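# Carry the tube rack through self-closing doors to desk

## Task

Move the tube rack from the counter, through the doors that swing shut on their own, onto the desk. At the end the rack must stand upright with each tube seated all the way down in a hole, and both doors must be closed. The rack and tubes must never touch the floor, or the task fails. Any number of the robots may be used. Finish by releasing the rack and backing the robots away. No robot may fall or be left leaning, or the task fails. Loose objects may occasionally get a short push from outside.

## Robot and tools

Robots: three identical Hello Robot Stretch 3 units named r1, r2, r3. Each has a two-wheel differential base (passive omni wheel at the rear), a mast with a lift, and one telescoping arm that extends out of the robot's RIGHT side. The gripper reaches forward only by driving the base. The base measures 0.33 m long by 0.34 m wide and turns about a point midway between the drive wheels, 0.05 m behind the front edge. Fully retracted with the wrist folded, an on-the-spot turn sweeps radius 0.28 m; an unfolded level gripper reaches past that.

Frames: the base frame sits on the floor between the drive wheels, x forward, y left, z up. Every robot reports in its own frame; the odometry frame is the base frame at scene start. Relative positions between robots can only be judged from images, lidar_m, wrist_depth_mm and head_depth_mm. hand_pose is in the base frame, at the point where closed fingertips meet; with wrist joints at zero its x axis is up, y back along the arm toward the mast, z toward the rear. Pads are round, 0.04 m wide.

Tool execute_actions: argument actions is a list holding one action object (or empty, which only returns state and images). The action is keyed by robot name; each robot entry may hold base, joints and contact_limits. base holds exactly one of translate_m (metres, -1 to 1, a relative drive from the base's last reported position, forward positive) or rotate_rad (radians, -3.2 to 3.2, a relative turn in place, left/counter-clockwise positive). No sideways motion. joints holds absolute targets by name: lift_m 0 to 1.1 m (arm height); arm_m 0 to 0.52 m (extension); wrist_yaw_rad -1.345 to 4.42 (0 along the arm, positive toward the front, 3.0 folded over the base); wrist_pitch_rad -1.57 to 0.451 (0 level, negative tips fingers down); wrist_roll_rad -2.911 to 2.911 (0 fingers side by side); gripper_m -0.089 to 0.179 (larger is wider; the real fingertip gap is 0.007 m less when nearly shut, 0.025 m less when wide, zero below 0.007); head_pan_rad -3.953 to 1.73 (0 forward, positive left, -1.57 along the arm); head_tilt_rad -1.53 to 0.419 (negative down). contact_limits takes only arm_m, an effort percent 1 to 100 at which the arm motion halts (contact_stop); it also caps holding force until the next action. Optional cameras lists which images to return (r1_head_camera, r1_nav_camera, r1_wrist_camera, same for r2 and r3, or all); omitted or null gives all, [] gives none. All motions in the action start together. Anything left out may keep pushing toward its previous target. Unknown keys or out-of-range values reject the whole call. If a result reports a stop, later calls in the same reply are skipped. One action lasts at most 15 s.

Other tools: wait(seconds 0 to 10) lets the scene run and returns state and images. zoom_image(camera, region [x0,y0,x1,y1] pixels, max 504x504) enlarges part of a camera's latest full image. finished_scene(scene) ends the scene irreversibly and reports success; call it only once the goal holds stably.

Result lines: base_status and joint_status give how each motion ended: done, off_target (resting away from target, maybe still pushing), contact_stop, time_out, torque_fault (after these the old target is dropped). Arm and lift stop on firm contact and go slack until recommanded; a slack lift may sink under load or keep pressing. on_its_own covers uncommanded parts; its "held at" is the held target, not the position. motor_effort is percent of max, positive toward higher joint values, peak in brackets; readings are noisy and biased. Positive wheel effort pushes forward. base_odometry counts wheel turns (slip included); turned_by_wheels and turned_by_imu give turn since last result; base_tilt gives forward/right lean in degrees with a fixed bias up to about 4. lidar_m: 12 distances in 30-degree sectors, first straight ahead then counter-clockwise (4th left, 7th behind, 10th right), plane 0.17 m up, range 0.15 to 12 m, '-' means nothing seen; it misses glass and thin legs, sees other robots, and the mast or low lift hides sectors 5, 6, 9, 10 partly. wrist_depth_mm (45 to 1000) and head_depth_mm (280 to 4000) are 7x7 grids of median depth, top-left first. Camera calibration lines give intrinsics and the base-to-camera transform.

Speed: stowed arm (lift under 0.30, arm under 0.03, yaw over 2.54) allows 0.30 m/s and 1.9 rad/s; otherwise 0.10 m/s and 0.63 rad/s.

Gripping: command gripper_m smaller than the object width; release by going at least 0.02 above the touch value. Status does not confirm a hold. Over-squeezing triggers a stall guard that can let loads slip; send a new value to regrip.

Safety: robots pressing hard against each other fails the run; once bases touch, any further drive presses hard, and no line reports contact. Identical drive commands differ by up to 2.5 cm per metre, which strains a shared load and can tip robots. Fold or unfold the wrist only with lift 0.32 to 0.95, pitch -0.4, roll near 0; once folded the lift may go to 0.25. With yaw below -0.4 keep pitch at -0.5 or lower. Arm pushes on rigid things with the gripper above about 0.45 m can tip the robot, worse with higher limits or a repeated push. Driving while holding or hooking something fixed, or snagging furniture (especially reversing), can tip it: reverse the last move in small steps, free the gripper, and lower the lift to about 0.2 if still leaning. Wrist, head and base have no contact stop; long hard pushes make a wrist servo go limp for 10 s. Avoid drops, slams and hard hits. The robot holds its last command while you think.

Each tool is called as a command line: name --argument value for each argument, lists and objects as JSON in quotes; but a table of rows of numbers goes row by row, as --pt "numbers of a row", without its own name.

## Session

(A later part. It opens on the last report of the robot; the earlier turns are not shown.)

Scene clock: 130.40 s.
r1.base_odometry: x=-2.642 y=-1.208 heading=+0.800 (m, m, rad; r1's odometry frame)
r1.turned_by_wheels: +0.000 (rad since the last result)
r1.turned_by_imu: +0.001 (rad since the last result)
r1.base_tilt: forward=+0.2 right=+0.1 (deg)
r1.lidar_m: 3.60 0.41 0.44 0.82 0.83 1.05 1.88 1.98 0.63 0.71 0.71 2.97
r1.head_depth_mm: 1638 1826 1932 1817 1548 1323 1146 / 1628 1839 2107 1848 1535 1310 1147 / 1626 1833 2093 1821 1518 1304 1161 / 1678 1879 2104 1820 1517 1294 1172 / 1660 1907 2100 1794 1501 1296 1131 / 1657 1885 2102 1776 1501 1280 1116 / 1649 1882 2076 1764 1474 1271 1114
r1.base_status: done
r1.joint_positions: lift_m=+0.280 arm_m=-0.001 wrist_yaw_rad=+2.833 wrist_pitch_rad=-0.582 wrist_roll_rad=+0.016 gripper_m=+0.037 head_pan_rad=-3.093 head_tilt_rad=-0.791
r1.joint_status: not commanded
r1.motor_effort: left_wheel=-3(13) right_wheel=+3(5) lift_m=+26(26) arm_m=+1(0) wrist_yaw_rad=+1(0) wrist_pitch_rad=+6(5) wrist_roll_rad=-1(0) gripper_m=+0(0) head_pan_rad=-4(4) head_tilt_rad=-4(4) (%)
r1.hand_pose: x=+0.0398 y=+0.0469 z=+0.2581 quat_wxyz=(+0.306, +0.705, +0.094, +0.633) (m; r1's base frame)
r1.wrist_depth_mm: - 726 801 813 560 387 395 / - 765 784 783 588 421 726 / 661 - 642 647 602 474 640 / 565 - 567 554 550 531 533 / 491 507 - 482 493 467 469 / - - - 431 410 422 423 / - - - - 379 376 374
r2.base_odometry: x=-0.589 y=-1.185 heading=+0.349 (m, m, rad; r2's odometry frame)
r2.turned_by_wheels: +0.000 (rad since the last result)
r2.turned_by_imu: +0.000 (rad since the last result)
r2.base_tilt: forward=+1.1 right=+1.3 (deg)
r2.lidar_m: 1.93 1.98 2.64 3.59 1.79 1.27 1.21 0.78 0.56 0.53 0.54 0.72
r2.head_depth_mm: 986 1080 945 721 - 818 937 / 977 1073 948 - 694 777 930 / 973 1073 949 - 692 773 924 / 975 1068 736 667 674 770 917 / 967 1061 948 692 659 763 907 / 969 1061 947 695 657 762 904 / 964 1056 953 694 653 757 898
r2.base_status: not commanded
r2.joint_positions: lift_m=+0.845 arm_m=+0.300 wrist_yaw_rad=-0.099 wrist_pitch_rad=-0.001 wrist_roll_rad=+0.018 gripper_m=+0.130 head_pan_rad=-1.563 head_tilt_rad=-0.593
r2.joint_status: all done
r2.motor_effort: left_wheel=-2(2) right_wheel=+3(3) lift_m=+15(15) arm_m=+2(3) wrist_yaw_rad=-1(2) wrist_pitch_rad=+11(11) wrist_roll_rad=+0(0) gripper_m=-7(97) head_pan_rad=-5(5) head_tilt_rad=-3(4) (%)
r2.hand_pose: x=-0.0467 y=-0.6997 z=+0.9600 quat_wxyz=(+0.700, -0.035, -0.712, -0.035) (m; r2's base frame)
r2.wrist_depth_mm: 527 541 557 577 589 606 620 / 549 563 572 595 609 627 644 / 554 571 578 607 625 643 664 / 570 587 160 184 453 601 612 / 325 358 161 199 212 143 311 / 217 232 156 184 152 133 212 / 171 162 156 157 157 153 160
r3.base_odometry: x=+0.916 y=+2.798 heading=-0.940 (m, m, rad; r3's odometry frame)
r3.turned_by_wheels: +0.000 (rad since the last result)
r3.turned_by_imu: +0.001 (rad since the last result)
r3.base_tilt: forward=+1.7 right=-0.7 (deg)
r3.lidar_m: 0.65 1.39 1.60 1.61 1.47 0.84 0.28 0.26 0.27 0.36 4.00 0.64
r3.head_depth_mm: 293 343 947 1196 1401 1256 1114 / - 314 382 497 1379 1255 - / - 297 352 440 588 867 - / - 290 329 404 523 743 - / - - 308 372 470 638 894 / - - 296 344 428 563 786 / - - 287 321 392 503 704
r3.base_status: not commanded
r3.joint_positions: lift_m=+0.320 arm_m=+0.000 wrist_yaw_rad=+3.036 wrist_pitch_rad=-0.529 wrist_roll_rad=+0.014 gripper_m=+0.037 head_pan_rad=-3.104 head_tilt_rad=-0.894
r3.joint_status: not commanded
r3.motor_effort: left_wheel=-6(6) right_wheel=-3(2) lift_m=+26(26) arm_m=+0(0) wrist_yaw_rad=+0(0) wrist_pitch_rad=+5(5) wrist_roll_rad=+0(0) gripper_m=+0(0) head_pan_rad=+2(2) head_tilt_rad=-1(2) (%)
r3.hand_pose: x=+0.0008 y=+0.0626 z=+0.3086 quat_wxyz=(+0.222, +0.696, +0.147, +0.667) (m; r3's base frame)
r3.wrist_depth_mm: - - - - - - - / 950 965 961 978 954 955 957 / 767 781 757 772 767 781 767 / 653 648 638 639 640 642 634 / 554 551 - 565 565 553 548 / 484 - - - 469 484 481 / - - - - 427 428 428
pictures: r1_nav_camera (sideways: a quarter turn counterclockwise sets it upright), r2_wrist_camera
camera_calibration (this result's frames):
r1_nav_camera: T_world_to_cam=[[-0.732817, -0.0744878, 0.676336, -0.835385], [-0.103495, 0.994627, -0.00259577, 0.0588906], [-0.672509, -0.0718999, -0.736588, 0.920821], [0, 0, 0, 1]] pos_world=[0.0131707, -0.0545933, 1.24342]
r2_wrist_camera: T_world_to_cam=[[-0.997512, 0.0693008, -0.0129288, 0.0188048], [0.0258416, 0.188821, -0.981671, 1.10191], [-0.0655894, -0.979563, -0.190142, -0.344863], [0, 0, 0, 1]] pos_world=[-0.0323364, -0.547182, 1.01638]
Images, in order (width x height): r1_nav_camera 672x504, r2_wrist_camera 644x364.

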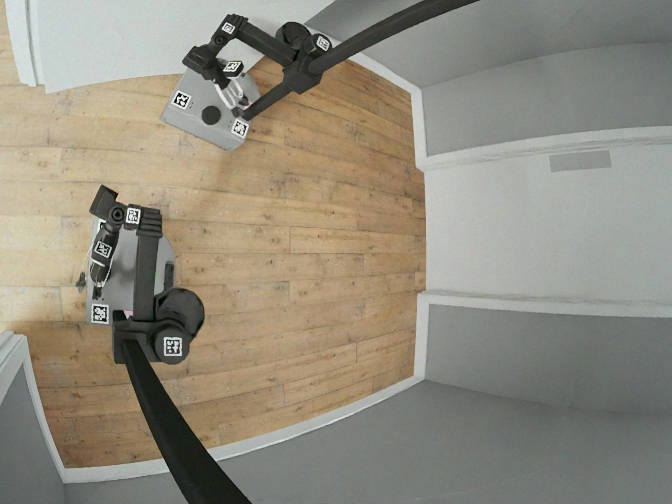

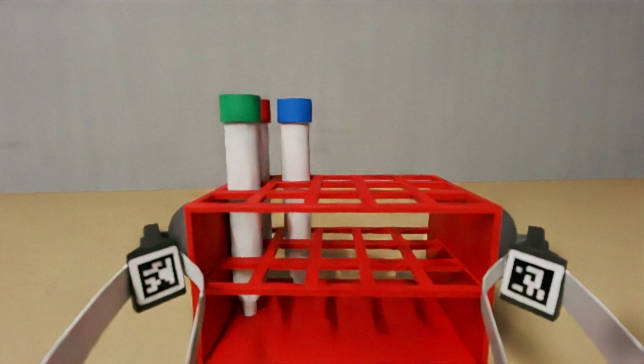

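execute_actions --actions '[{"r1":{"base":{"translate_m":-0.6}},"r2":{"joints":{"gripper_m":0.09}}}]' --cameras '["r2_wrist_camera"]'

execute_actions --actions '[{"r1":{"base":{"translate_m":-0.7}},"r2":{"joints":{"lift_m":0.865}}}]' --cameras '["r2_wrist_camera","r1_nav_camera"]'

Scene clock: 139.63 s.
r1.base_odometry: x=-3.060 y=-1.638 heading=+0.799 (m, m, rad; r1's odometry frame)
r1.turned_by_wheels: +0.000 (rad since the last result)
r1.turned_by_imu: +0.003 (rad since the last result)
r1.base_tilt: forward=+0.2 right=+0.1 (deg)
r1.lidar_m: 1.01 0.95 0.81 0.75 0.76 0.97 1.28 1.38 1.45 0.64 0.64 1.02
r1.head_depth_mm: 1113 1269 1475 1705 1552 1325 1151 / 1109 1259 1469 1701 1539 1323 1147 / 1099 1250 1464 1695 1519 1308 1158 / 1145 1302 1502 1702 1512 1297 1173 / 1154 1323 1526 1740 1490 1290 1124 / 1155 1323 1522 1713 1490 1279 1122 / 1146 1299 1516 1696 1477 1271 1110
r1.base_status: done
r1.joint_positions: lift_m=+0.280 arm_m=-0.001 wrist_yaw_rad=+2.833 wrist_pitch_rad=-0.582 wrist_roll_rad=+0.016 gripper_m=+0.037 head_pan_rad=-3.093 head_tilt_rad=-0.791
r1.joint_status: not commanded
r1.motor_effort: left_wheel=-4(13) right_wheel=+3(4) lift_m=+26(26) arm_m=+1(0) wrist_yaw_rad=+0(0) wrist_pitch_rad=+6(6) wrist_roll_rad=-1(1) gripper_m=+0(0) head_pan_rad=-4(4) head_tilt_rad=-4(4) (%)
r1.hand_pose: x=+0.0398 y=+0.0469 z=+0.2581 quat_wxyz=(+0.306, +0.705, +0.094, +0.633) (m; r1's base frame)
r1.wrist_depth_mm: - 684 720 807 863 955 800 / - 733 787 801 790 767 773 / 661 - 664 637 639 644 633 / 563 - 568 555 543 538 546 / 487 499 - 491 500 467 467 / - - - 429 408 418 410 / - - - - 371 368 371
r2.base_odometry: x=-0.589 y=-1.185 heading=+0.349 (m, m, rad; r2's odometry frame)
r2.turned_by_wheels: +0.000 (rad since the last result)
r2.turned_by_imu: +0.000 (rad since the last result)
r2.base_tilt: forward=+1.2 right=+1.4 (deg)
r2.lidar_m: 1.92 1.98 2.63 3.58 1.80 1.27 1.21 0.78 0.55 0.53 0.54 0.72
r2.head_depth_mm: 981 1082 947 720 - 814 932 / 976 1075 951 - 698 775 925 / 977 1067 946 - 692 777 919 / 973 1065 737 667 675 772 910 / 969 1067 946 695 659 768 909 / 965 1063 954 694 660 763 904 / 964 1061 953 696 652 757 897
r2.base_status: not commanded
r2.joint_positions: lift_m=+0.845 arm_m=+0.300 wrist_yaw_rad=-0.099 wrist_pitch_rad=-0.001 wrist_roll_rad=+0.018 gripper_m=+0.091 head_pan_rad=-1.563 head_tilt_rad=-0.593
r2.joint_status: all done
r2.motor_effort: left_wheel=-2(2) right_wheel=+3(3) lift_m=+15(15) arm_m=+3(3) wrist_yaw_rad=-2(2) wrist_pitch_rad=+11(11) wrist_roll_rad=+0(0) gripper_m=-21(100) head_pan_rad=-5(4) head_tilt_rad=-3(3) (%)
r2.hand_pose: x=-0.0467 y=-0.6997 z=+0.9600 quat_wxyz=(+0.700, -0.035, -0.712, -0.035) (m; r2's base frame)
r2.wrist_depth_mm: 533 551 557 572 589 614 618 / 554 552 576 590 601 625 642 / 562 573 586 601 629 654 659 / 559 581 160 183 451 615 605 / 323 355 162 199 213 149 314 / 217 231 157 183 153 132 212 / 171 162 155 157 157 153 159
r3.base_odometry: x=+0.916 y=+2.798 heading=-0.940 (m, m, rad; r3's odometry frame)
r3.turned_by_wheels: +0.000 (rad since the last result)
r3.turned_by_imu: +0.002 (rad since the last result)
r3.base_tilt: forward=+1.7 right=-0.8 (deg)
r3.lidar_m: 1.39 0.64 1.60 1.61 1.47 0.83 0.28 0.26 0.27 0.36 4.00 1.07
r3.head_depth_mm: 293 342 947 1183 1399 1252 1120 / - 313 380 496 1371 1255 - / - 297 352 440 588 865 - / - 290 329 404 522 741 - / - - 308 373 470 638 890 / - - 296 344 427 563 787 / - - 288 321 392 503 701
r3.base_status: not commanded
r3.joint_positions: lift_m=+0.320 arm_m=+0.000 wrist_yaw_rad=+3.036 wrist_pitch_rad=-0.529 wrist_roll_rad=+0.014 gripper_m=+0.037 head_pan_rad=-3.104 head_tilt_rad=-0.894
r3.joint_status: not commanded
r3.motor_effort: left_wheel=-6(6) right_wheel=-3(2) lift_m=+26(26) arm_m=+0(0) wrist_yaw_rad=-1(0) wrist_pitch_rad=+5(5) wrist_roll_rad=+0(0) gripper_m=+0(0) head_pan_rad=+2(2) head_tilt_rad=-2(2) (%)
r3.hand_pose: x=+0.0008 y=+0.0626 z=+0.3086 quat_wxyz=(+0.222, +0.696, +0.147, +0.667) (m; r3's base frame)
r3.wrist_depth_mm: - - - - - - - / 978 955 972 961 959 632 600 / 787 776 780 769 767 594 532 / 647 643 640 643 636 610 618 / 554 545 - 565 567 542 548 / 486 - - - 470 481 480 / - - - - 430 431 426
pictures: r2_wrist_camera
camera_calibration (this result's frames):
r2_wrist_camera: T_world_to_cam=[[-0.997512, 0.069301, -0.0129286, 0.0188047], [0.0258414, 0.188821, -0.981671, 1.10191], [-0.0655896, -0.979563, -0.190142, -0.344863], [0, 0, 0, 1]] pos_world=[-0.0323364, -0.547182, 1.01638]
Images, in order (width x height): r2_wrist_camera 644x364.

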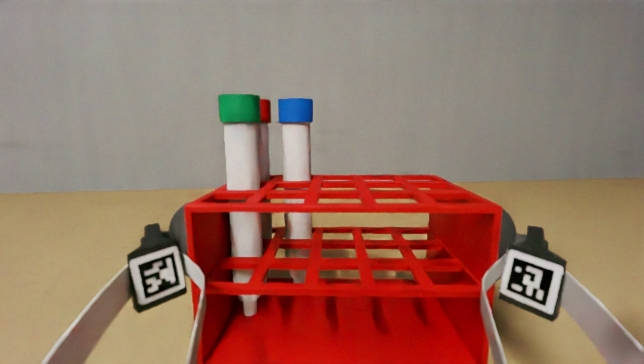

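Scene clock: 143.77 s.
r1.base_odometry: x=-3.548 y=-2.140 heading=+0.799 (m, m, rad; r1's odometry frame)
r1.turned_by_wheels: +0.000 (rad since the last result)
r1.turned_by_imu: +0.002 (rad since the last result)
r1.base_tilt: forward=+0.2 right=+0.1 (deg)
r1.lidar_m: 1.63 1.08 0.73 0.68 0.69 0.63 0.58 0.68 0.87 1.42 1.27 1.05
r1.head_depth_mm: 497 566 662 791 989 1252 1157 / 494 564 657 785 976 1236 1148 / 480 548 639 780 968 1222 1159 / 540 613 691 807 994 1228 1176 / 556 635 737 875 1087 1259 1132 / 554 631 733 871 1072 1251 1119 / 551 628 727 865 1066 1249 1113
r1.base_status: done
r1.joint_positions: lift_m=+0.280 arm_m=-0.001 wrist_yaw_rad=+2.833 wrist_pitch_rad=-0.582 wrist_roll_rad=+0.016 gripper_m=+0.037 head_pan_rad=-3.093 head_tilt_rad=-0.791
r1.joint_status: not commanded
r1.motor_effort: left_wheel=-3(12) right_wheel=+3(5) lift_m=+26(26) arm_m=+0(1) wrist_yaw_rad=+0(0) wrist_pitch_rad=+5(5) wrist_roll_rad=+0(1) gripper_m=-1(1) head_pan_rad=-4(4) head_tilt_rad=-4(5) (%)
r1.hand_pose: x=+0.0398 y=+0.0469 z=+0.2581 quat_wxyz=(+0.306, +0.705, +0.094, +0.633) (m; r1's base frame)
r1.wrist_depth_mm: - 626 670 728 777 874 944 / - 677 723 768 807 772 766 / 630 - 667 642 640 628 630 / 564 - 561 547 548 552 539 / 498 496 - 477 494 461 471 / - - - 424 411 423 423 / - - - - 378 378 375
r2.base_odometry: x=-0.589 y=-1.185 heading=+0.349 (m, m, rad; r2's odometry frame)
r2.turned_by_wheels: +0.000 (rad since the last result)
r2.turned_by_imu: +0.000 (rad since the last result)
r2.base_tilt: forward=+1.1 right=+1.3 (deg)
r2.lidar_m: 1.92 1.98 2.63 3.59 1.79 1.28 1.21 0.78 0.55 0.53 0.54 0.72
r2.head_depth_mm: 986 1078 943 - - 797 933 / 977 1076 1000 - 681 777 928 / 977 1071 1004 - 680 772 922 / 964 1066 730 692 669 768 918 / 970 1070 948 694 660 764 911 / 965 1064 947 694 654 759 907 / 964 1056 953 695 653 756 900
r2.base_status: not commanded
r2.joint_positions: lift_m=+0.864 arm_m=+0.300 wrist_yaw_rad=-0.099 wrist_pitch_rad=-0.006 wrist_roll_rad=+0.018 gripper_m=+0.091 head_pan_rad=-1.563 head_tilt_rad=-0.593
r2.joint_status: all done
r2.motor_effort: left_wheel=-2(2) right_wheel=+3(3) lift_m=+33(33) arm_m=+3(2) wrist_yaw_rad=-2(2) wrist_pitch_rad=+14(14) wrist_roll_rad=+0(0) gripper_m=-21(21) head_pan_rad=-5(5) head_tilt_rad=-3(2) (%)
r2.hand_pose: x=-0.0467 y=-0.6995 z=+0.9776 quat_wxyz=(+0.700, -0.033, -0.712, -0.037) (m; r2's base frame)
r2.wrist_depth_mm: 536 545 554 572 591 603 617 / 542 553 566 590 606 631 633 / 560 578 191 600 637 638 672 / 570 586 161 188 513 653 684 / 372 410 163 204 206 149 365 / 250 269 156 185 154 133 244 / 199 189 155 158 157 177 186
r3.base_odometry: x=+0.916 y=+2.798 heading=-0.940 (m, m, rad; r3's odometry frame)
r3.turned_by_wheels: +0.000 (rad since the last result)
r3.turned_by_imu: +0.001 (rad since the last result)
r3.base_tilt: forward=+1.7 right=-0.7 (deg)
r3.lidar_m: 1.39 1.39 1.14 1.61 1.48 0.83 0.28 0.26 0.27 0.36 4.00 1.07
r3.head_depth_mm: 294 343 942 1193 1398 1254 1116 / - 313 381 498 1366 1256 - / - 297 352 441 588 867 - / - 290 329 404 523 742 - / - - 308 372 470 638 892 / - - 296 345 427 564 789 / - - 288 322 392 502 704
r3.base_status: not commanded
r3.joint_positions: lift_m=+0.320 arm_m=+0.000 wrist_yaw_rad=+3.036 wrist_pitch_rad=-0.529 wrist_roll_rad=+0.014 gripper_m=+0.037 head_pan_rad=-3.104 head_tilt_rad=-0.894
r3.joint_status: not commanded
r3.motor_effort: left_wheel=-6(6) right_wheel=-3(3) lift_m=+26(26) arm_m=+0(1) wrist_yaw_rad=-1(0) wrist_pitch_rad=+5(5) wrist_roll_rad=+0(0) gripper_m=+0(0) head_pan_rad=+3(2) head_tilt_rad=-2(3) (%)
r3.hand_pose: x=+0.0008 y=+0.0626 z=+0.3086 quat_wxyz=(+0.222, +0.696, +0.147, +0.667) (m; r3's base frame)
r3.wrist_depth_mm: - - - - - - - / 957 966 951 946 978 976 968 / 779 772 767 768 764 759 761 / 651 645 645 645 644 638 640 / 556 552 - 564 564 546 549 / 486 - - - 466 480 481 / - - - - 426 431 429
pictures: r1_nav_camera (sideways: a quarter turn counterclockwise sets it upright), r2_wrist_camera
camera_calibration (this result's frames):
r1_nav_camera: T_world_to_cam=[[-0.732851, -0.0744899, 0.676299, -0.835336], [-0.103496, 0.994626, -0.00259859, 0.0588943], [-0.672471, -0.0718985, -0.736623, 0.920865], [0, 0, 0, 1]] pos_world=[0.0131737, -0.0545931, 1.24342]
r2_wrist_camera: T_world_to_cam=[[-0.997505, 0.0693682, -0.0130821, 0.0192345], [0.0263507, 0.19398, -0.980652, 1.12185], [-0.0654884, -0.97855, -0.195324, -0.335598], [0, 0, 0, 1]] pos_world=[-0.0323528, -0.54735, 1.03484]
Images, in order (width x height): r1_nav_camera 672x504, r2_wrist_camera 644x364.

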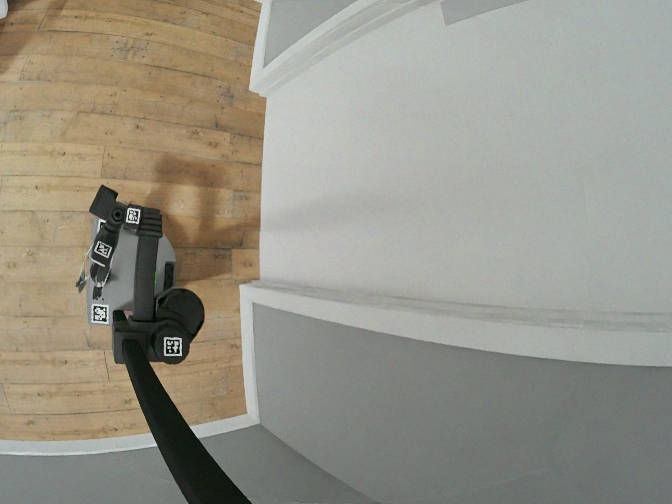

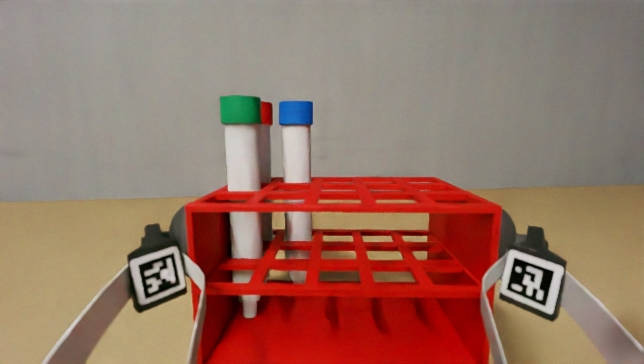

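execute_actions --actions '[{"r1":{"base":{"rotate_rad":1.3}},"r2":{"joints":{"lift_m":0.89,"arm_m":0.005}}}]' --cameras '[]'

execute_actions --actions '[{"r1":{"base":{"translate_m":-0.57}},"r2":{"base":{"rotate_rad":0.8},"joints":{"wrist_yaw_rad":1.0,"head_pan_rad":0.9,"head_tilt_rad":-0.7}}}]' --cameras '[]'

execute_actions --actions '[{"r1":{"base":{"rotate_rad":-1.2},"joints":{"head_tilt_rad":-1.0}},"r2":{"base":{"rotate_rad":0.45},"joints":{"wrist_yaw_rad":1.8}}}]' --cameras '["r2_wrist_camera","r1_nav_camera","r2_nav_camera"]'

Scene clock: 158.47 s.
r1.base_odometry: x=-3.548 y=-2.140 heading=+2.099 (m, m, rad; r1's odometry frame)
r1.turned_by_wheels: +1.300 (rad since the last result)
r1.turned_by_imu: +1.292 (rad since the last result)
r1.base_tilt: forward=+0.2 right=+0.1 (deg)
r1.lidar_m: 0.68 0.68 0.74 0.58 0.59 0.73 1.00 1.42 1.05 1.14 1.63 0.85
r1.head_depth_mm: 830 918 1029 1113 1182 1245 1151 / 974 1039 1122 1270 1430 1316 1144 / 1179 1278 1389 1526 1496 1304 1165 / 1283 1468 1691 1764 1512 1298 1173 / 1243 1414 1638 1795 1503 1287 1124 / 1206 1365 1574 1740 1483 1283 1119 / 1164 1321 1516 1683 1480 1277 1110
r1.base_status: done
r1.joint_positions: lift_m=+0.280 arm_m=-0.001 wrist_yaw_rad=+2.833 wrist_pitch_rad=-0.582 wrist_roll_rad=+0.016 gripper_m=+0.037 head_pan_rad=-3.094 head_tilt_rad=-0.791
r1.joint_status: not commanded
r1.motor_effort: left_wheel=-3(12) right_wheel=+2(8) lift_m=+26(26) arm_m=+1(0) wrist_yaw_rad=+1(0) wrist_pitch_rad=+6(5) wrist_roll_rad=+0(1) gripper_m=+0(1) head_pan_rad=-4(4) head_tilt_rad=-5(4) (%)
r1.hand_pose: x=+0.0398 y=+0.0469 z=+0.2581 quat_wxyz=(+0.306, +0.705, +0.094, +0.633) (m; r1's base frame)
r1.wrist_depth_mm: - 549 626 743 801 644 539 / - 604 676 759 778 675 553 / 626 - 663 657 636 620 576 / 567 - 555 545 554 536 543 / 488 505 - 480 499 476 473 / - - - 422 408 426 414 / - - - - 376 378 372
r2.base_odometry: x=-0.589 y=-1.185 heading=+0.349 (m, m, rad; r2's odometry frame)
r2.turned_by_wheels: +0.000 (rad since the last result)
r2.turned_by_imu: +0.000 (rad since the last result)
r2.base_tilt: forward=+1.1 right=+1.3 (deg)
r2.lidar_m: 1.92 1.98 2.63 3.59 1.79 1.27 1.21 0.78 0.55 0.53 0.54 0.72
r2.head_depth_mm: 984 1076 948 693 678 761 - / 979 1079 949 694 467 761 - / 973 1074 949 485 466 - - / 971 1067 946 453 466 768 928 / 965 1068 949 694 665 768 912 / 963 1063 952 696 657 763 909 / 963 1064 951 695 654 756 902
r2.base_status: not commanded
r2.joint_positions: lift_m=+0.889 arm_m=+0.005 wrist_yaw_rad=-0.099 wrist_pitch_rad=-0.007 wrist_roll_rad=+0.018 gripper_m=+0.091 head_pan_rad=-1.563 head_tilt_rad=-0.593
r2.joint_status: all done
r2.motor_effort: left_wheel=-2(2) right_wheel=+3(3) lift_m=+33(34) arm_m=-4(3) wrist_yaw_rad=-1(2) wrist_pitch_rad=+15(14) wrist_roll_rad=+0(0) gripper_m=-20(20) head_pan_rad=-5(5) head_tilt_rad=-2(2) (%)
r2.hand_pose: x=-0.0469 y=-0.4051 z=+1.0023 quat_wxyz=(+0.700, -0.033, -0.712, -0.038) (m; r2's base frame)
r2.wrist_depth_mm: 796 825 837 873 897 911 944 / 824 834 851 892 918 932 960 / 827 852 191 897 948 986 - / 859 851 161 187 622 857 - / 452 494 163 204 207 149 436 / 305 323 156 187 155 133 324 / 271 282 155 157 156 348 360
r3.base_odometry: x=+0.916 y=+2.798 heading=-0.940 (m, m, rad; r3's odometry frame)
r3.turned_by_wheels: +0.000 (rad since the last result)
r3.turned_by_imu: +0.001 (rad since the last result)
r3.base_tilt: forward=+1.7 right=-0.8 (deg)
r3.lidar_m: 1.39 1.39 1.14 1.61 1.48 0.83 0.28 0.26 0.27 0.36 3.99 1.07
r3.head_depth_mm: 294 342 943 1185 1394 1250 1114 / - 314 381 497 1376 1249 - / - 297 352 440 589 867 - / - 290 329 403 523 741 - / - - 309 372 470 640 893 / - - 296 345 427 564 789 / - - 287 321 392 503 702
r3.base_status: not commanded
r3.joint_positions: lift_m=+0.320 arm_m=+0.000 wrist_yaw_rad=+3.036 wrist_pitch_rad=-0.529 wrist_roll_rad=+0.014 gripper_m=+0.037 head_pan_rad=-3.104 head_tilt_rad=-0.894
r3.joint_status: not commanded
r3.motor_effort: left_wheel=-5(6) right_wheel=-2(2) lift_m=+26(26) arm_m=+0(0) wrist_yaw_rad=+0(0) wrist_pitch_rad=+5(5) wrist_roll_rad=+0(0) gripper_m=+0(0) head_pan_rad=+3(2) head_tilt_rad=-3(2) (%)
r3.hand_pose: x=+0.0008 y=+0.0626 z=+0.3086 quat_wxyz=(+0.222, +0.696, +0.147, +0.667) (m; r3's base frame)
r3.wrist_depth_mm: - - - - 977 - - / 971 963 970 969 930 960 944 / 783 784 766 767 772 770 773 / 644 636 647 645 642 646 630 / 551 553 - 567 565 555 552 / 487 - - - 471 479 479 / - - - - 427 430 426
pictures: none
No camera images: the call's "cameras" was empty. Leave "cameras" out to get every camera's image.

Scene clock: 161.93 s.
r1.base_odometry: x=-3.261 y=-2.632 heading=+2.099 (m, m, rad; r1's odometry frame)
r1.turned_by_wheels: +0.000 (rad since the last result)
r1.turned_by_imu: +0.001 (rad since the last result)
r1.base_tilt: forward=+0.2 right=+0.1 (deg)
r1.lidar_m: 1.22 0.97 0.58 0.46 0.46 0.46 0.64 0.89 0.97 1.00 1.94 1.52
r1.head_depth_mm: 525 555 585 623 652 798 931 / 619 659 707 760 821 885 1091 / 754 816 887 972 1074 1191 1153 / 797 917 1056 1223 1421 1297 1172 / 771 881 1018 1215 1431 1286 1128 / 747 851 979 1159 1386 1280 1117 / 725 821 943 1099 1326 1270 1109
r1.base_status: done
r1.joint_positions: lift_m=+0.280 arm_m=-0.001 wrist_yaw_rad=+2.833 wrist_pitch_rad=-0.582 wrist_roll_rad=+0.016 gripper_m=+0.037 head_pan_rad=-3.094 head_tilt_rad=-0.791
r1.joint_status: not commanded
r1.motor_effort: left_wheel=-3(13) right_wheel=+3(4) lift_m=+26(26) arm_m=+0(1) wrist_yaw_rad=+0(0) wrist_pitch_rad=+5(6) wrist_roll_rad=+0(1) gripper_m=+0(0) head_pan_rad=-4(4) head_tilt_rad=-4(4) (%)
r1.hand_pose: x=+0.0398 y=+0.0469 z=+0.2581 quat_wxyz=(+0.306, +0.705, +0.094, +0.633) (m; r1's base frame)
r1.wrist_depth_mm: - 443 495 592 689 787 875 / - 480 547 648 752 806 783 / 429 - 583 654 641 651 632 / 476 - 559 551 544 551 540 / 490 499 - 472 492 479 470 / - - - 425 408 421 419 / - - - - 373 377 369
r2.base_odometry: x=-0.589 y=-1.185 heading=+1.149 (m, m, rad; r2's odometry frame)
r2.turned_by_wheels: +0.800 (rad since the last result)
r2.turned_by_imu: +0.810 (rad since the last result)
r2.base_tilt: forward=+1.1 right=+1.4 (deg)
r2.lidar_m: 2.21 3.57 2.52 1.42 1.21 1.21 0.62 0.53 0.53 0.60 1.03 1.92
r2.head_depth_mm: 3262 3456 2663 2078 1689 1430 1238 / 3236 3553 2674 2065 1684 1428 1237 / 3265 3474 2623 2059 1686 1429 1234 / 3329 3531 2642 2073 1681 1428 1238 / 3351 3547 2670 2053 1693 1423 1237 / 3359 3514 2641 2094 1673 1432 1236 / 3157 3189 2639 2068 1702 1436 1237
r2.base_status: done
r2.joint_positions: lift_m=+0.889 arm_m=+0.005 wrist_yaw_rad=+0.998 wrist_pitch_rad=-0.007 wrist_roll_rad=+0.018 gripper_m=+0.091 head_pan_rad=+0.893 head_tilt_rad=-0.691
r2.joint_status: all done
r2.motor_effort: left_wheel=-2(6) right_wheel=+4(6) lift_m=+33(33) arm_m=-3(4) wrist_yaw_rad=+2(5) wrist_pitch_rad=+15(15) wrist_roll_rad=+0(0) gripper_m=-20(20) head_pan_rad=+4(59) head_tilt_rad=-3(15) (%)
r2.hand_pose: x=+0.1939 y=-0.2890 z=+1.0023 quat_wxyz=(+0.617, +0.344, -0.625, +0.333) (m; r2's base frame)
r2.wrist_depth_mm: - - - - - - - / - - - - - - - / - - 192 - - - - / - - 162 190 - - - / - - 163 204 207 150 685 / - - 156 185 154 133 644 / - - 155 157 158 - 746
r3.base_odometry: x=+0.916 y=+2.798 heading=-0.940 (m, m, rad; r3's odometry frame)
r3.turned_by_wheels: +0.000 (rad since the last result)
r3.turned_by_imu: +0.001 (rad since the last result)
r3.base_tilt: forward=+1.7 right=-0.8 (deg)
r3.lidar_m: 1.39 1.39 1.60 1.13 1.47 0.84 0.27 0.26 0.27 0.36 4.00 1.07
r3.head_depth_mm: 293 342 948 1199 1393 1251 1105 / - 313 381 497 1370 1250 - / - 297 352 441 587 865 - / - 290 328 403 522 740 - / - - 308 372 469 641 890 / - - 296 345 427 563 787 / - - 287 321 392 502 702
r3.base_status: not commanded
r3.joint_positions: lift_m=+0.320 arm_m=+0.000 wrist_yaw_rad=+3.036 wrist_pitch_rad=-0.529 wrist_roll_rad=+0.014 gripper_m=+0.037 head_pan_rad=-3.104 head_tilt_rad=-0.894
r3.joint_status: not commanded
r3.motor_effort: left_wheel=-6(6) right_wheel=-2(2) lift_m=+26(26) arm_m=+0(1) wrist_yaw_rad=+0(0) wrist_pitch_rad=+5(5) wrist_roll_rad=+0(0) gripper_m=+0(0) head_pan_rad=+2(3) head_tilt_rad=-2(2) (%)
r3.hand_pose: x=+0.0008 y=+0.0626 z=+0.3086 quat_wxyz=(+0.222, +0.696, +0.147, +0.667) (m; r3's base frame)
r3.wrist_depth_mm: - - 994 - - - - / 969 968 964 943 955 955 962 / 775 767 762 752 761 772 765 / 648 644 645 642 640 642 634 / 558 559 - 566 565 548 549 / 483 - - - 469 482 480 / - - - - 430 426 426
pictures: none
No camera images: the call's "cameras" was empty. Leave "cameras" out to get every camera's image.

Scene clock: 163.90 s.
r1.base_odometry: x=-3.261 y=-2.632 heading=+0.899 (m, m, rad; r1's odometry frame)
r1.turned_by_wheels: -1.200 (rad since the last result)
r1.turned_by_imu: -1.191 (rad since the last result)
r1.base_tilt: forward=+0.2 right=+0.1 (deg)
r1.lidar_m: 0.99 1.72 1.26 1.20 0.66 0.48 0.46 0.46 0.53 0.89 0.92 1.08
r1.head_depth_mm: 396 466 567 725 998 1225 - / 399 469 573 733 1015 1222 1135 / 400 473 578 739 1027 1256 - / 403 477 582 750 1044 1247 - / 406 481 588 757 1062 1220 - / 408 484 593 769 1084 1192 - / 410 486 599 770 946 1163 1084
r1.base_status: done
r1.joint_positions: lift_m=+0.280 arm_m=-0.001 wrist_yaw_rad=+2.833 wrist_pitch_rad=-0.582 wrist_roll_rad=+0.016 gripper_m=+0.037 head_pan_rad=-3.094 head_tilt_rad=-0.988
r1.joint_status: all done
r1.motor_effort: left_wheel=+3(13) right_wheel=-2(5) lift_m=+26(26) arm_m=+0(0) wrist_yaw_rad=+0(0) wrist_pitch_rad=+5(5) wrist_roll_rad=-1(1) gripper_m=-1(0) head_pan_rad=-3(4) head_tilt_rad=-6(24) (%)
r1.hand_pose: x=+0.0398 y=+0.0469 z=+0.2581 quat_wxyz=(+0.306, +0.705, +0.094, +0.633) (m; r1's base frame)
r1.wrist_depth_mm: - - - - - - 982 / - 808 806 766 779 767 770 / 619 - 650 651 637 630 631 / 564 - 561 557 542 541 546 / 487 503 - 479 491 470 475 / - - - 421 416 419 414 / - - - - 376 374 372
r2.base_odometry: x=-0.589 y=-1.185 heading=+1.599 (m, m, rad; r2's odometry frame)
r2.turned_by_wheels: +0.450 (rad since the last result)
r2.turned_by_imu: +0.455 (rad since the last result)
r2.base_tilt: forward=+1.0 right=+1.3 (deg)
r2.lidar_m: 3.31 2.89 1.48 1.22 1.21 0.65 0.53 0.53 0.58 0.92 1.92 2.12
r2.head_depth_mm: 3316 3486 2648 2051 1701 1428 1234 / 3049 3364 2640 2057 1688 1433 1237 / 2508 2866 2678 2063 1686 1429 1243 / 2146 2360 2544 2039 1688 1428 1234 / 1829 2017 2240 2066 1690 1436 1242 / 1626 1766 1943 1988 1681 1433 1239 / 1468 1556 1697 1861 1691 1437 1236
r2.base_status: done
r2.joint_positions: lift_m=+0.889 arm_m=+0.005 wrist_yaw_rad=+1.798 wrist_pitch_rad=-0.007 wrist_roll_rad=+0.018 gripper_m=+0.091 head_pan_rad=+0.893 head_tilt_rad=-0.692
r2.joint_status: all done
r2.motor_effort: left_wheel=-2(6) right_wheel=+4(5) lift_m=+34(33) arm_m=-3(4) wrist_yaw_rad=+2(4) wrist_pitch_rad=+15(15) wrist_roll_rad=+0(0) gripper_m=-20(20) head_pan_rad=+5(5) head_tilt_rad=-4(4) (%)
r2.hand_pose: x=+0.2281 y=-0.0926 z=+1.0023 quat_wxyz=(+0.439, +0.560, -0.442, +0.547) (m; r2's base frame)
r2.wrist_depth_mm: - - - - - - - / - - - - - - - / - - - - - - - / - - 161 189 - - - / - - 163 203 206 149 - / - - 156 186 154 133 - / - - 156 158 156 - -
r3.base_odometry: x=+0.916 y=+2.798 heading=-0.940 (m, m, rad; r3's odometry frame)
r3.turned_by_wheels: +0.000 (rad since the last result)
r3.turned_by_imu: +0.000 (rad since the last result)
r3.base_tilt: forward=+1.8 right=-0.8 (deg)
r3.lidar_m: 1.39 1.39 1.60 1.12 1.48 0.84 0.28 0.26 0.27 0.36 3.99 1.07
r3.head_depth_mm: 293 343 945 1195 1395 1250 1122 / - 313 381 498 1367 1255 - / - 297 352 441 589 865 - / - 290 329 404 522 742 - / - - 308 372 471 640 888 / - - 296 344 428 562 791 / - - 288 321 392 503 703
r3.base_status: not commanded
r3.joint_positions: lift_m=+0.320 arm_m=+0.000 wrist_yaw_rad=+3.036 wrist_pitch_rad=-0.529 wrist_roll_rad=+0.014 gripper_m=+0.037 head_pan_rad=-3.104 head_tilt_rad=-0.894
r3.joint_status: not commanded
r3.motor_effort: left_wheel=-6(6) right_wheel=-2(3) lift_m=+26(26) arm_m=+0(0) wrist_yaw_rad=+0(0) wrist_pitch_rad=+5(5) wrist_roll_rad=+0(0) gripper_m=+0(0) head_pan_rad=+2(3) head_tilt_rad=-3(2) (%)
r3.hand_pose: x=+0.0008 y=+0.0626 z=+0.3086 quat_wxyz=(+0.222, +0.696, +0.147, +0.667) (m; r3's base frame)
r3.wrist_depth_mm: - - - - - - - / 963 967 967 964 964 953 961 / 778 778 763 766 770 766 769 / 651 644 642 641 638 635 628 / 551 546 - 561 564 544 548 / 487 - - - 469 480 481 / - - - - 431 428 428
pictures: r1_nav_camera (sideways: a quarter turn counterclockwise sets it upright), r2_nav_camera (sideways: a quarter turn counterclockwise sets it upright), r2_wrist_camera
camera_calibration (this result's frames):
r1_nav_camera: T_world_to_cam=[[-0.850721, -0.079891, 0.519511, -0.630342], [-0.101584, 0.994737, -0.0133763, 0.072912], [-0.515708, -0.0641535, -0.854359, 1.07298], [0, 0, 0, 1]] pos_world=[0.0245078, -0.0540512, 1.24516]
r2_nav_camera: T_world_to_cam=[[0.393995, 0.498968, 0.77188, -0.962862], [0.766724, -0.641552, 0.0233565, 0.0141721], [0.506855, 0.582616, -0.635339, 0.784965], [0, 0, 0, 1]] pos_world=[-0.0293671, 0.0321956, 1.2416]
r2_wrist_camera: T_world_to_cam=[[0.253651, -0.967207, -0.0131237, -0.129796], [-0.193414, -0.0374203, -0.980403, 1.04952], [0.947762, 0.251219, -0.196563, 0.16509], [0, 0, 0, 1]] pos_world=[0.0794484, -0.12774, 1.0597]
Images, in order (width x height): r1_nav_camera 672x504, r2_nav_camera 672x504, r2_wrist_camera 644x364.

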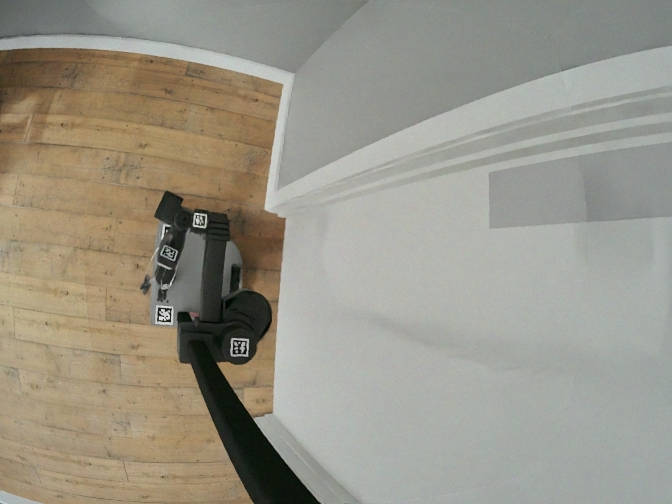

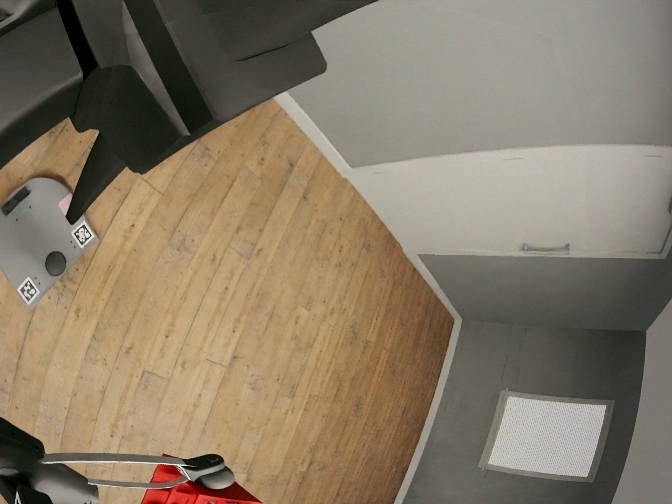

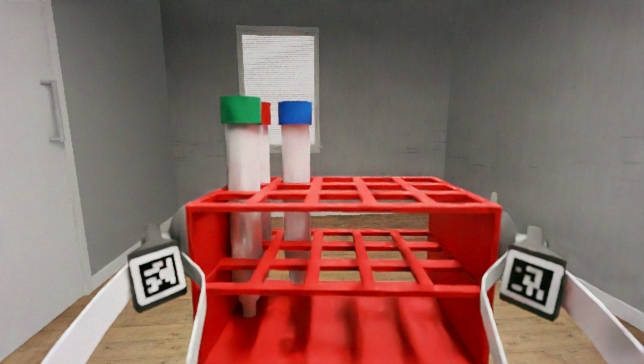

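execute_actions --actions '[{"r1":{"base":{"rotate_rad":-0.2},"joints":{"lift_m":0.32}},"r2":{"base":{"rotate_rad":0.15},"joints":{"head_pan_rad":1.2}}}]' --cameras '[]'

execute_actions --actions '[{"r1":{"base":{"translate_m":-0.45}},"r2":{"base":{"translate_m":0.5}}}]' --cameras '["r1_nav_camera"]'

execute_actions --actions '[{"r1":{"base":{"translate_m":-0.25}},"r2":{"base":{"translate_m":0.3}}}]' --cameras '["r1_nav_camera","r2_nav_camera"]'

Scene clock: 176.97 s.
r1.base_odometry: x=-3.261 y=-2.632 heading=+0.699 (m, m, rad; r1's odometry frame)
r1.turned_by_wheels: -0.200 (rad since the last result)
r1.turned_by_imu: -0.197 (rad since the last result)
r1.base_tilt: forward=+0.2 right=+0.1 (deg)
r1.lidar_m: 1.00 1.94 1.35 1.20 0.70 0.52 0.46 0.46 0.47 0.84 0.89 1.07
r1.head_depth_mm: 428 513 637 839 1195 1222 - / 423 503 622 814 1179 1229 - / 416 495 609 790 1133 1256 - / 410 485 596 769 1091 - - / 404 477 583 751 1044 1218 - / 398 469 571 731 1006 1194 - / 392 461 559 709 972 1165 1080
r1.base_status: done
r1.joint_positions: lift_m=+0.320 arm_m=-0.001 wrist_yaw_rad=+2.833 wrist_pitch_rad=-0.582 wrist_roll_rad=+0.016 gripper_m=+0.037 head_pan_rad=-3.094 head_tilt_rad=-0.988
r1.joint_status: all done
r1.motor_effort: left_wheel=+3(11) right_wheel=-2(6) lift_m=+51(54) arm_m=+0(0) wrist_yaw_rad=+0(0) wrist_pitch_rad=+6(6) wrist_roll_rad=-1(1) gripper_m=+0(0) head_pan_rad=-4(3) head_tilt_rad=-6(6) (%)
r1.hand_pose: x=+0.0398 y=+0.0468 z=+0.2973 quat_wxyz=(+0.306, +0.705, +0.094, +0.633) (m; r1's base frame)
r1.wrist_depth_mm: - - - - - - - / - 913 898 857 847 858 840 / 729 - 715 704 719 699 683 / 618 - 617 610 608 599 601 / 534 538 546 524 533 512 527 / 479 - - 465 455 465 462 / - - - - 420 408 406
r2.base_odometry: x=-0.589 y=-1.185 heading=+1.748 (m, m, rad; r2's odometry frame)
r2.turned_by_wheels: +0.150 (rad since the last result)
r2.turned_by_imu: +0.152 (rad since the last result)
r2.base_tilt: forward=+1.1 right=+1.3 (deg)
r2.lidar_m: 3.59 2.21 1.36 1.21 1.22 0.59 0.53 0.53 0.63 1.93 1.93 2.31
r2.head_depth_mm: 1563 1799 2098 2081 1677 1429 1235 / 1446 1643 1897 2071 1688 1414 1233 / 1360 1527 1752 1939 1699 1426 1239 / 1278 1433 1612 1853 1680 1423 1234 / 1207 1342 1503 1710 1670 1435 1235 / 1138 1259 1404 1583 1673 1426 1241 / 1088 1184 1307 1473 1599 1430 1233
r2.base_status: done
r2.joint_positions: lift_m=+0.889 arm_m=+0.005 wrist_yaw_rad=+1.798 wrist_pitch_rad=-0.007 wrist_roll_rad=+0.018 gripper_m=+0.091 head_pan_rad=+1.193 head_tilt_rad=-0.692
r2.joint_status: all done
r2.motor_effort: left_wheel=-2(6) right_wheel=+4(7) lift_m=+33(33) arm_m=-3(4) wrist_yaw_rad=+1(2) wrist_pitch_rad=+15(15) wrist_roll_rad=+0(0) gripper_m=-20(20) head_pan_rad=+4(34) head_tilt_rad=-4(4) (%)
r2.hand_pose: x=+0.2281 y=-0.0925 z=+1.0023 quat_wxyz=(+0.439, +0.560, -0.442, +0.547) (m; r2's base frame)
r2.wrist_depth_mm: - - - - - - - / - - - - - - - / - - - - - - - / - - 161 190 - - - / - - 162 204 207 149 - / - - 156 186 153 133 - / - - 155 157 157 - -
r3.base_odometry: x=+0.916 y=+2.798 heading=-0.940 (m, m, rad; r3's odometry frame)
r3.turned_by_wheels: +0.000 (rad since the last result)
r3.turned_by_imu: +0.001 (rad since the last result)
r3.base_tilt: forward=+1.7 right=-0.8 (deg)
r3.lidar_m: 1.39 1.39 1.59 1.12 1.48 0.83 0.28 0.26 0.27 0.36 3.98 1.06
r3.head_depth_mm: 294 342 946 1188 1386 1254 1119 / - 313 381 497 1372 1252 - / - 298 352 440 588 860 - / - 290 329 403 523 743 - / - - 308 372 470 641 889 / - - 296 345 428 563 788 / - - 288 321 392 503 702
r3.base_status: not commanded
r3.joint_positions: lift_m=+0.320 arm_m=+0.000 wrist_yaw_rad=+3.036 wrist_pitch_rad=-0.529 wrist_roll_rad=+0.014 gripper_m=+0.037 head_pan_rad=-3.104 head_tilt_rad=-0.894
r3.joint_status: not commanded
r3.motor_effort: left_wheel=-6(6) right_wheel=-2(2) lift_m=+26(26) arm_m=-1(0) wrist_yaw_rad=+0(0) wrist_pitch_rad=+5(5) wrist_roll_rad=+0(0) gripper_m=+0(0) head_pan_rad=+2(1) head_tilt_rad=-2(3) (%)
r3.hand_pose: x=+0.0008 y=+0.0626 z=+0.3086 quat_wxyz=(+0.222, +0.696, +0.147, +0.667) (m; r3's base frame)
r3.wrist_depth_mm: - - - - - - - / 977 955 965 966 972 955 969 / 763 768 765 766 764 758 772 / 644 639 642 647 638 640 635 / 553 548 - 567 564 550 549 / 485 - - - 474 481 479 / - - - - 430 428 427
pictures: none
No camera images: the call's "cameras" was empty. Leave "cameras" out to get every camera's image.

Scene clock: 183.20 s.
r1.base_odometry: x=-3.605 y=-2.922 heading=+0.699 (m, m, rad; r1's odometry frame)
r1.turned_by_wheels: +0.000 (rad since the last result)
r1.turned_by_imu: +0.004 (rad since the last result)
r1.base_tilt: forward=+0.2 right=+0.2 (deg)
r1.lidar_m: 1.44 2.03 1.25 0.49 0.30 0.27 0.27 0.33 2.26 0.36 0.37 1.18
r1.head_depth_mm: - - 300 358 459 640 - / - - 310 383 501 703 - / - 288 329 412 552 705 - / - 296 350 446 614 - - / - 305 374 485 691 1046 - / 286 322 402 533 792 1176 - / 294 342 434 589 931 1186 1078
r1.base_status: translate_m off_target (by the wheels' count: -0.4498 of -0.4500)
r1.joint_positions: lift_m=+0.320 arm_m=-0.001 wrist_yaw_rad=+2.833 wrist_pitch_rad=-0.582 wrist_roll_rad=+0.016 gripper_m=+0.037 head_pan_rad=-3.094 head_tilt_rad=-0.991
r1.joint_status: not commanded
r1.on_its_own: left_wheel is at rest, and its effort (-25) is outside its rest range (-18 to +18)
r1.motor_effort: left_wheel=-25(50) right_wheel=-13(37) lift_m=+48(51) arm_m=+0(0) wrist_yaw_rad=+0(2) wrist_pitch_rad=+6(6) wrist_roll_rad=-1(1) gripper_m=-1(1) head_pan_rad=-3(4) head_tilt_rad=-4(6) (%)
r1.hand_pose: x=+0.0398 y=+0.0468 z=+0.2973 quat_wxyz=(+0.306, +0.705, +0.094, +0.633) (m; r1's base frame)
r1.wrist_depth_mm: - 458 - - - - - / - 507 807 849 856 847 860 / 323 - 647 721 714 697 690 / 336 - 602 596 590 603 586 / 334 412 543 524 534 517 512 / 327 - - 465 448 458 462 / - - - - 411 413 414
r2.base_odometry: x=-0.677 y=-0.693 heading=+1.748 (m, m, rad; r2's odometry frame)
r2.turned_by_wheels: +0.000 (rad since the last result)
r2.turned_by_imu: +0.002 (rad since the last result)
r2.base_tilt: forward=+1.0 right=+1.3 (deg)
r2.lidar_m: 3.10 1.59 1.44 1.31 1.31 1.13 1.02 1.02 1.22 1.82 1.83 2.20
r2.head_depth_mm: 1282 1434 1625 1869 1690 1432 1235 / 1282 1422 1630 1864 1695 1431 1230 / 1276 1428 1604 1858 1688 1428 1241 / 1268 1422 1591 1830 1697 1431 1242 / 1269 1400 1574 1809 1691 1423 1236 / 1230 1362 1523 1698 1669 1428 1233 / 1178 1289 1424 1586 1683 1428 1242
r2.base_status: done
r2.joint_positions: lift_m=+0.889 arm_m=+0.005 wrist_yaw_rad=+1.798 wrist_pitch_rad=-0.007 wrist_roll_rad=+0.018 gripper_m=+0.091 head_pan_rad=+1.193 head_tilt_rad=-0.692
r2.joint_status: not commanded
r2.motor_effort: left_wheel=-2(3) right_wheel=+4(8) lift_m=+33(33) arm_m=-3(3) wrist_yaw_rad=+2(0) wrist_pitch_rad=+15(15) wrist_roll_rad=+0(0) gripper_m=-21(20) head_pan_rad=+4(4) head_tilt_rad=-4(4) (%)
r2.hand_pose: x=+0.2281 y=-0.0925 z=+1.0023 quat_wxyz=(+0.439, +0.560, -0.442, +0.547) (m; r2's base frame)
r2.wrist_depth_mm: - - - - - - - / - - - - - - - / - - - - - - - / - - 161 190 - - - / - - 163 203 207 149 - / - - 156 185 154 133 - / - - 156 157 157 - -
r3.base_odometry: x=+0.916 y=+2.798 heading=-0.940 (m, m, rad; r3's odometry frame)
r3.turned_by_wheels: +0.000 (rad since the last result)
r3.turned_by_imu: +0.001 (rad since the last result)
r3.base_tilt: forward=+1.8 right=-0.7 (deg)
r3.lidar_m: 1.39 1.39 1.59 1.57 1.47 0.83 0.28 0.26 0.27 0.36 4.01 1.07
r3.head_depth_mm: 294 342 948 1197 1392 1255 1118 / - 313 381 497 1373 1251 - / - 297 352 440 588 863 - / - 290 328 403 523 741 - / - - 308 372 470 640 892 / - - 296 345 428 563 787 / - - 287 321 392 503 703
r3.base_status: not commanded
r3.joint_positions: lift_m=+0.320 arm_m=+0.000 wrist_yaw_rad=+3.036 wrist_pitch_rad=-0.529 wrist_roll_rad=+0.014 gripper_m=+0.037 head_pan_rad=-3.104 head_tilt_rad=-0.894
r3.joint_status: not commanded
r3.motor_effort: left_wheel=-6(6) right_wheel=-3(3) lift_m=+26(26) arm_m=+0(0) wrist_yaw_rad=+0(0) wrist_pitch_rad=+5(5) wrist_roll_rad=+0(0) gripper_m=+0(0) head_pan_rad=+2(2) head_tilt_rad=-2(2) (%)
r3.hand_pose: x=+0.0008 y=+0.0626 z=+0.3086 quat_wxyz=(+0.222, +0.696, +0.147, +0.667) (m; r3's base frame)
r3.wrist_depth_mm: - - - - - - - / 975 959 980 957 952 956 954 / 776 770 773 763 772 753 750 / 645 639 643 638 637 641 638 / 553 551 - 569 570 555 546 / 483 - - - 473 479 483 / - - - - 427 430 425
pictures: r1_nav_camera (sideways: a quarter turn counterclockwise sets it upright)
camera_calibration (this result's frames):
r1_nav_camera: T_world_to_cam=[[-0.852576, -0.0792945, 0.516553, -0.626478], [-0.100741, 0.99482, -0.0135626, 0.0731493], [-0.512802, -0.0636013, -0.856148, 1.07529], [0, 0, 0, 1]] pos_world=[0.0246606, -0.0540567, 1.24521]
Images, in order (width x height): r1_nav_camera 672x504.

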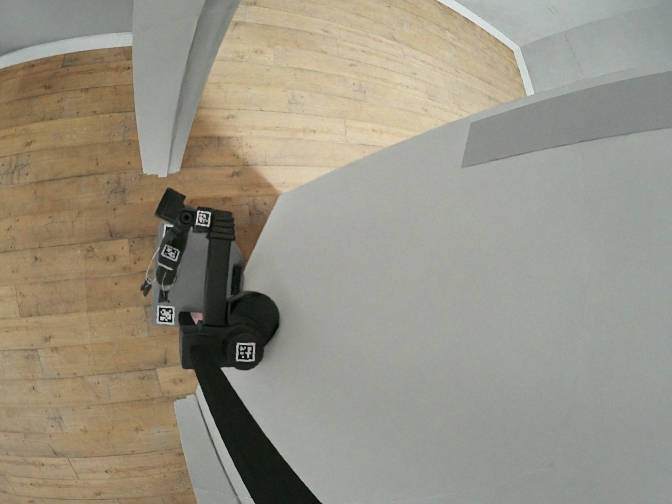

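Scene clock: 187.43 s.
r1.base_odometry: x=-3.796 y=-3.083 heading=+0.699 (m, m, rad; r1's odometry frame)
r1.turned_by_wheels: +0.000 (rad since the last result)
r1.turned_by_imu: +0.002 (rad since the last result)
r1.base_tilt: forward=+0.2 right=+0.2 (deg)
r1.lidar_m: 1.69 1.94 0.49 0.28 0.25 0.25 0.29 0.53 2.32 2.07 0.46 0.51
r1.head_depth_mm: - - 300 343 403 489 - / - 296 337 396 478 592 - / 293 331 387 467 584 680 - / 324 379 454 566 753 - - / 371 444 552 725 1060 1217 - / 431 545 1658 1489 1326 1191 - / 2450 2019 1713 1488 1320 1179 1078
r1.base_status: done
r1.joint_positions: lift_m=+0.320 arm_m=-0.001 wrist_yaw_rad=+2.833 wrist_pitch_rad=-0.582 wrist_roll_rad=+0.016 gripper_m=+0.037 head_pan_rad=-3.094 head_tilt_rad=-0.991
r1.joint_status: not commanded
r1.motor_effort: left_wheel=-11(36) right_wheel=-9(18) lift_m=+48(48) arm_m=+0(0) wrist_yaw_rad=-1(0) wrist_pitch_rad=+6(6) wrist_roll_rad=-1(1) gripper_m=+0(0) head_pan_rad=-3(3) head_tilt_rad=-4(4) (%)
r1.hand_pose: x=+0.0398 y=+0.0468 z=+0.2973 quat_wxyz=(+0.306, +0.705, +0.094, +0.633) (m; r1's base frame)
r1.wrist_depth_mm: - 287 358 503 - - - / - 312 379 554 864 838 838 / 249 - 414 636 690 693 706 / 269 - 463 601 615 596 587 / 285 333 511 521 533 519 513 / 295 - - 464 460 457 459 / - - - - 419 419 410
r2.base_odometry: x=-0.730 y=-0.398 heading=+1.748 (m, m, rad; r2's odometry frame)
r2.turned_by_wheels: +0.000 (rad since the last result)
r2.turned_by_imu: +0.001 (rad since the last result)
r2.base_tilt: forward=+1.1 right=+1.4 (deg)
r2.lidar_m: 2.82 2.48 1.00 1.18 1.37 1.47 1.32 1.32 1.98 1.76 1.77 2.13
r2.head_depth_mm: 829 931 2322 2060 1683 1428 1235 / 862 964 1072 1220 1463 1428 1235 / 908 1006 1129 1288 1496 1423 1237 / 950 1054 1198 1378 1579 1429 1242 / 991 1114 1266 1467 1647 1428 1235 / 1038 1165 1346 1574 1682 1431 1240 / 1087 1243 1433 1661 1690 1432 1236
r2.base_status: done
r2.joint_positions: lift_m=+0.889 arm_m=+0.005 wrist_yaw_rad=+1.798 wrist_pitch_rad=-0.007 wrist_roll_rad=+0.018 gripper_m=+0.091 head_pan_rad=+1.193 head_tilt_rad=-0.692
r2.joint_status: not commanded
r2.motor_effort: left_wheel=-3(3) right_wheel=+3(6) lift_m=+34(33) arm_m=-4(3) wrist_yaw_rad=+2(1) wrist_pitch_rad=+15(15) wrist_roll_rad=+0(0) gripper_m=-20(21) head_pan_rad=+4(4) head_tilt_rad=-4(4) (%)
r2.hand_pose: x=+0.2281 y=-0.0925 z=+1.0023 quat_wxyz=(+0.439, +0.560, -0.442, +0.547) (m; r2's base frame)
r2.wrist_depth_mm: - - - - - - - / - - - - - - - / - - 192 - - - - / - - 163 190 - - - / - - 163 204 206 150 - / 864 - 156 186 154 133 - / 865 - 155 157 157 - -
r3.base_odometry: x=+0.916 y=+2.798 heading=-0.940 (m, m, rad; r3's odometry frame)
r3.turned_by_wheels: +0.000 (rad since the last result)
r3.turned_by_imu: +0.001 (rad since the last result)
r3.base_tilt: forward=+1.7 right=-0.7 (deg)
r3.lidar_m: 1.39 1.39 1.60 1.71 1.48 0.83 0.28 0.26 0.27 0.36 3.99 1.06
r3.head_depth_mm: 294 342 944 1190 1401 1249 1114 / - 313 381 497 1374 1253 - / - 297 352 441 589 863 - / - 290 329 403 521 740 - / - - 308 372 470 640 897 / - - 296 344 427 564 787 / - - 288 321 392 502 703
r3.base_status: not commanded
r3.joint_positions: lift_m=+0.320 arm_m=+0.000 wrist_yaw_rad=+3.036 wrist_pitch_rad=-0.529 wrist_roll_rad=+0.014 gripper_m=+0.037 head_pan_rad=-3.104 head_tilt_rad=-0.894
r3.joint_status: not commanded
r3.motor_effort: left_wheel=-6(6) right_wheel=-3(3) lift_m=+26(26) arm_m=+0(1) wrist_yaw_rad=+1(0) wrist_pitch_rad=+5(5) wrist_roll_rad=+0(0) gripper_m=+0(0) head_pan_rad=+2(2) head_tilt_rad=-1(2) (%)
r3.hand_pose: x=+0.0008 y=+0.0626 z=+0.3086 quat_wxyz=(+0.222, +0.696, +0.147, +0.667) (m; r3's base frame)
r3.wrist_depth_mm: - - - - - - - / 964 971 956 964 961 959 951 / 776 783 763 764 787 767 767 / 642 647 644 650 642 640 637 / 556 549 - 566 562 545 545 / 484 - - - 468 484 479 / - - - - 429 432 426
pictures: r1_nav_camera (sideways: a quarter turn counterclockwise sets it upright), r2_nav_camera (sideways: a quarter turn counterclockwise sets it upright)
camera_calibration (this result's frames):
r1_nav_camera: T_world_to_cam=[[-0.852576, -0.0792943, 0.516553, -0.626478], [-0.100741, 0.99482, -0.0135626, 0.0731493], [-0.512802, -0.0636012, -0.856148, 1.07529], [0, 0, 0, 1]] pos_world=[0.0246606, -0.0540567, 1.24521]
r2_nav_camera: T_world_to_cam=[[0.228975, 0.593126, 0.771863, -0.961833], [0.922055, -0.386353, 0.023357, 0.013224], [0.312065, 0.706352, -0.63536, 0.78618], [0, 0, 0, 1]] pos_world=[-0.0372972, 0.0202766, 1.2416]
Images, in order (width x height): r1_nav_camera 672x504, r2_nav_camera 672x504.

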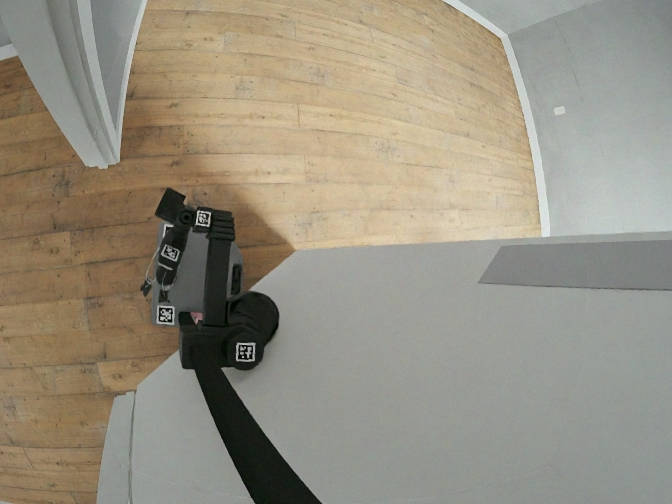

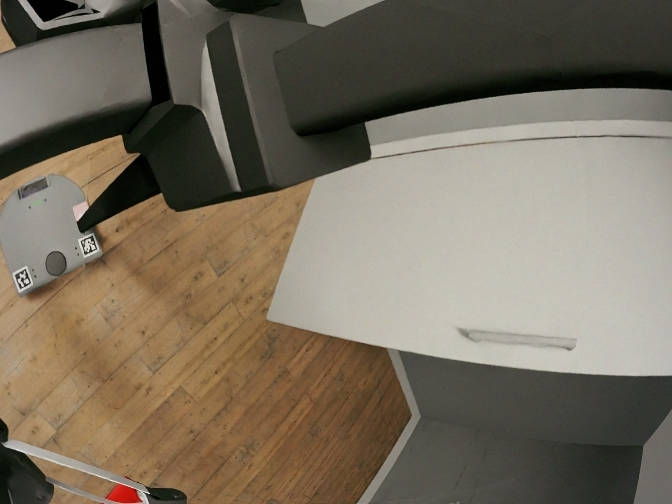

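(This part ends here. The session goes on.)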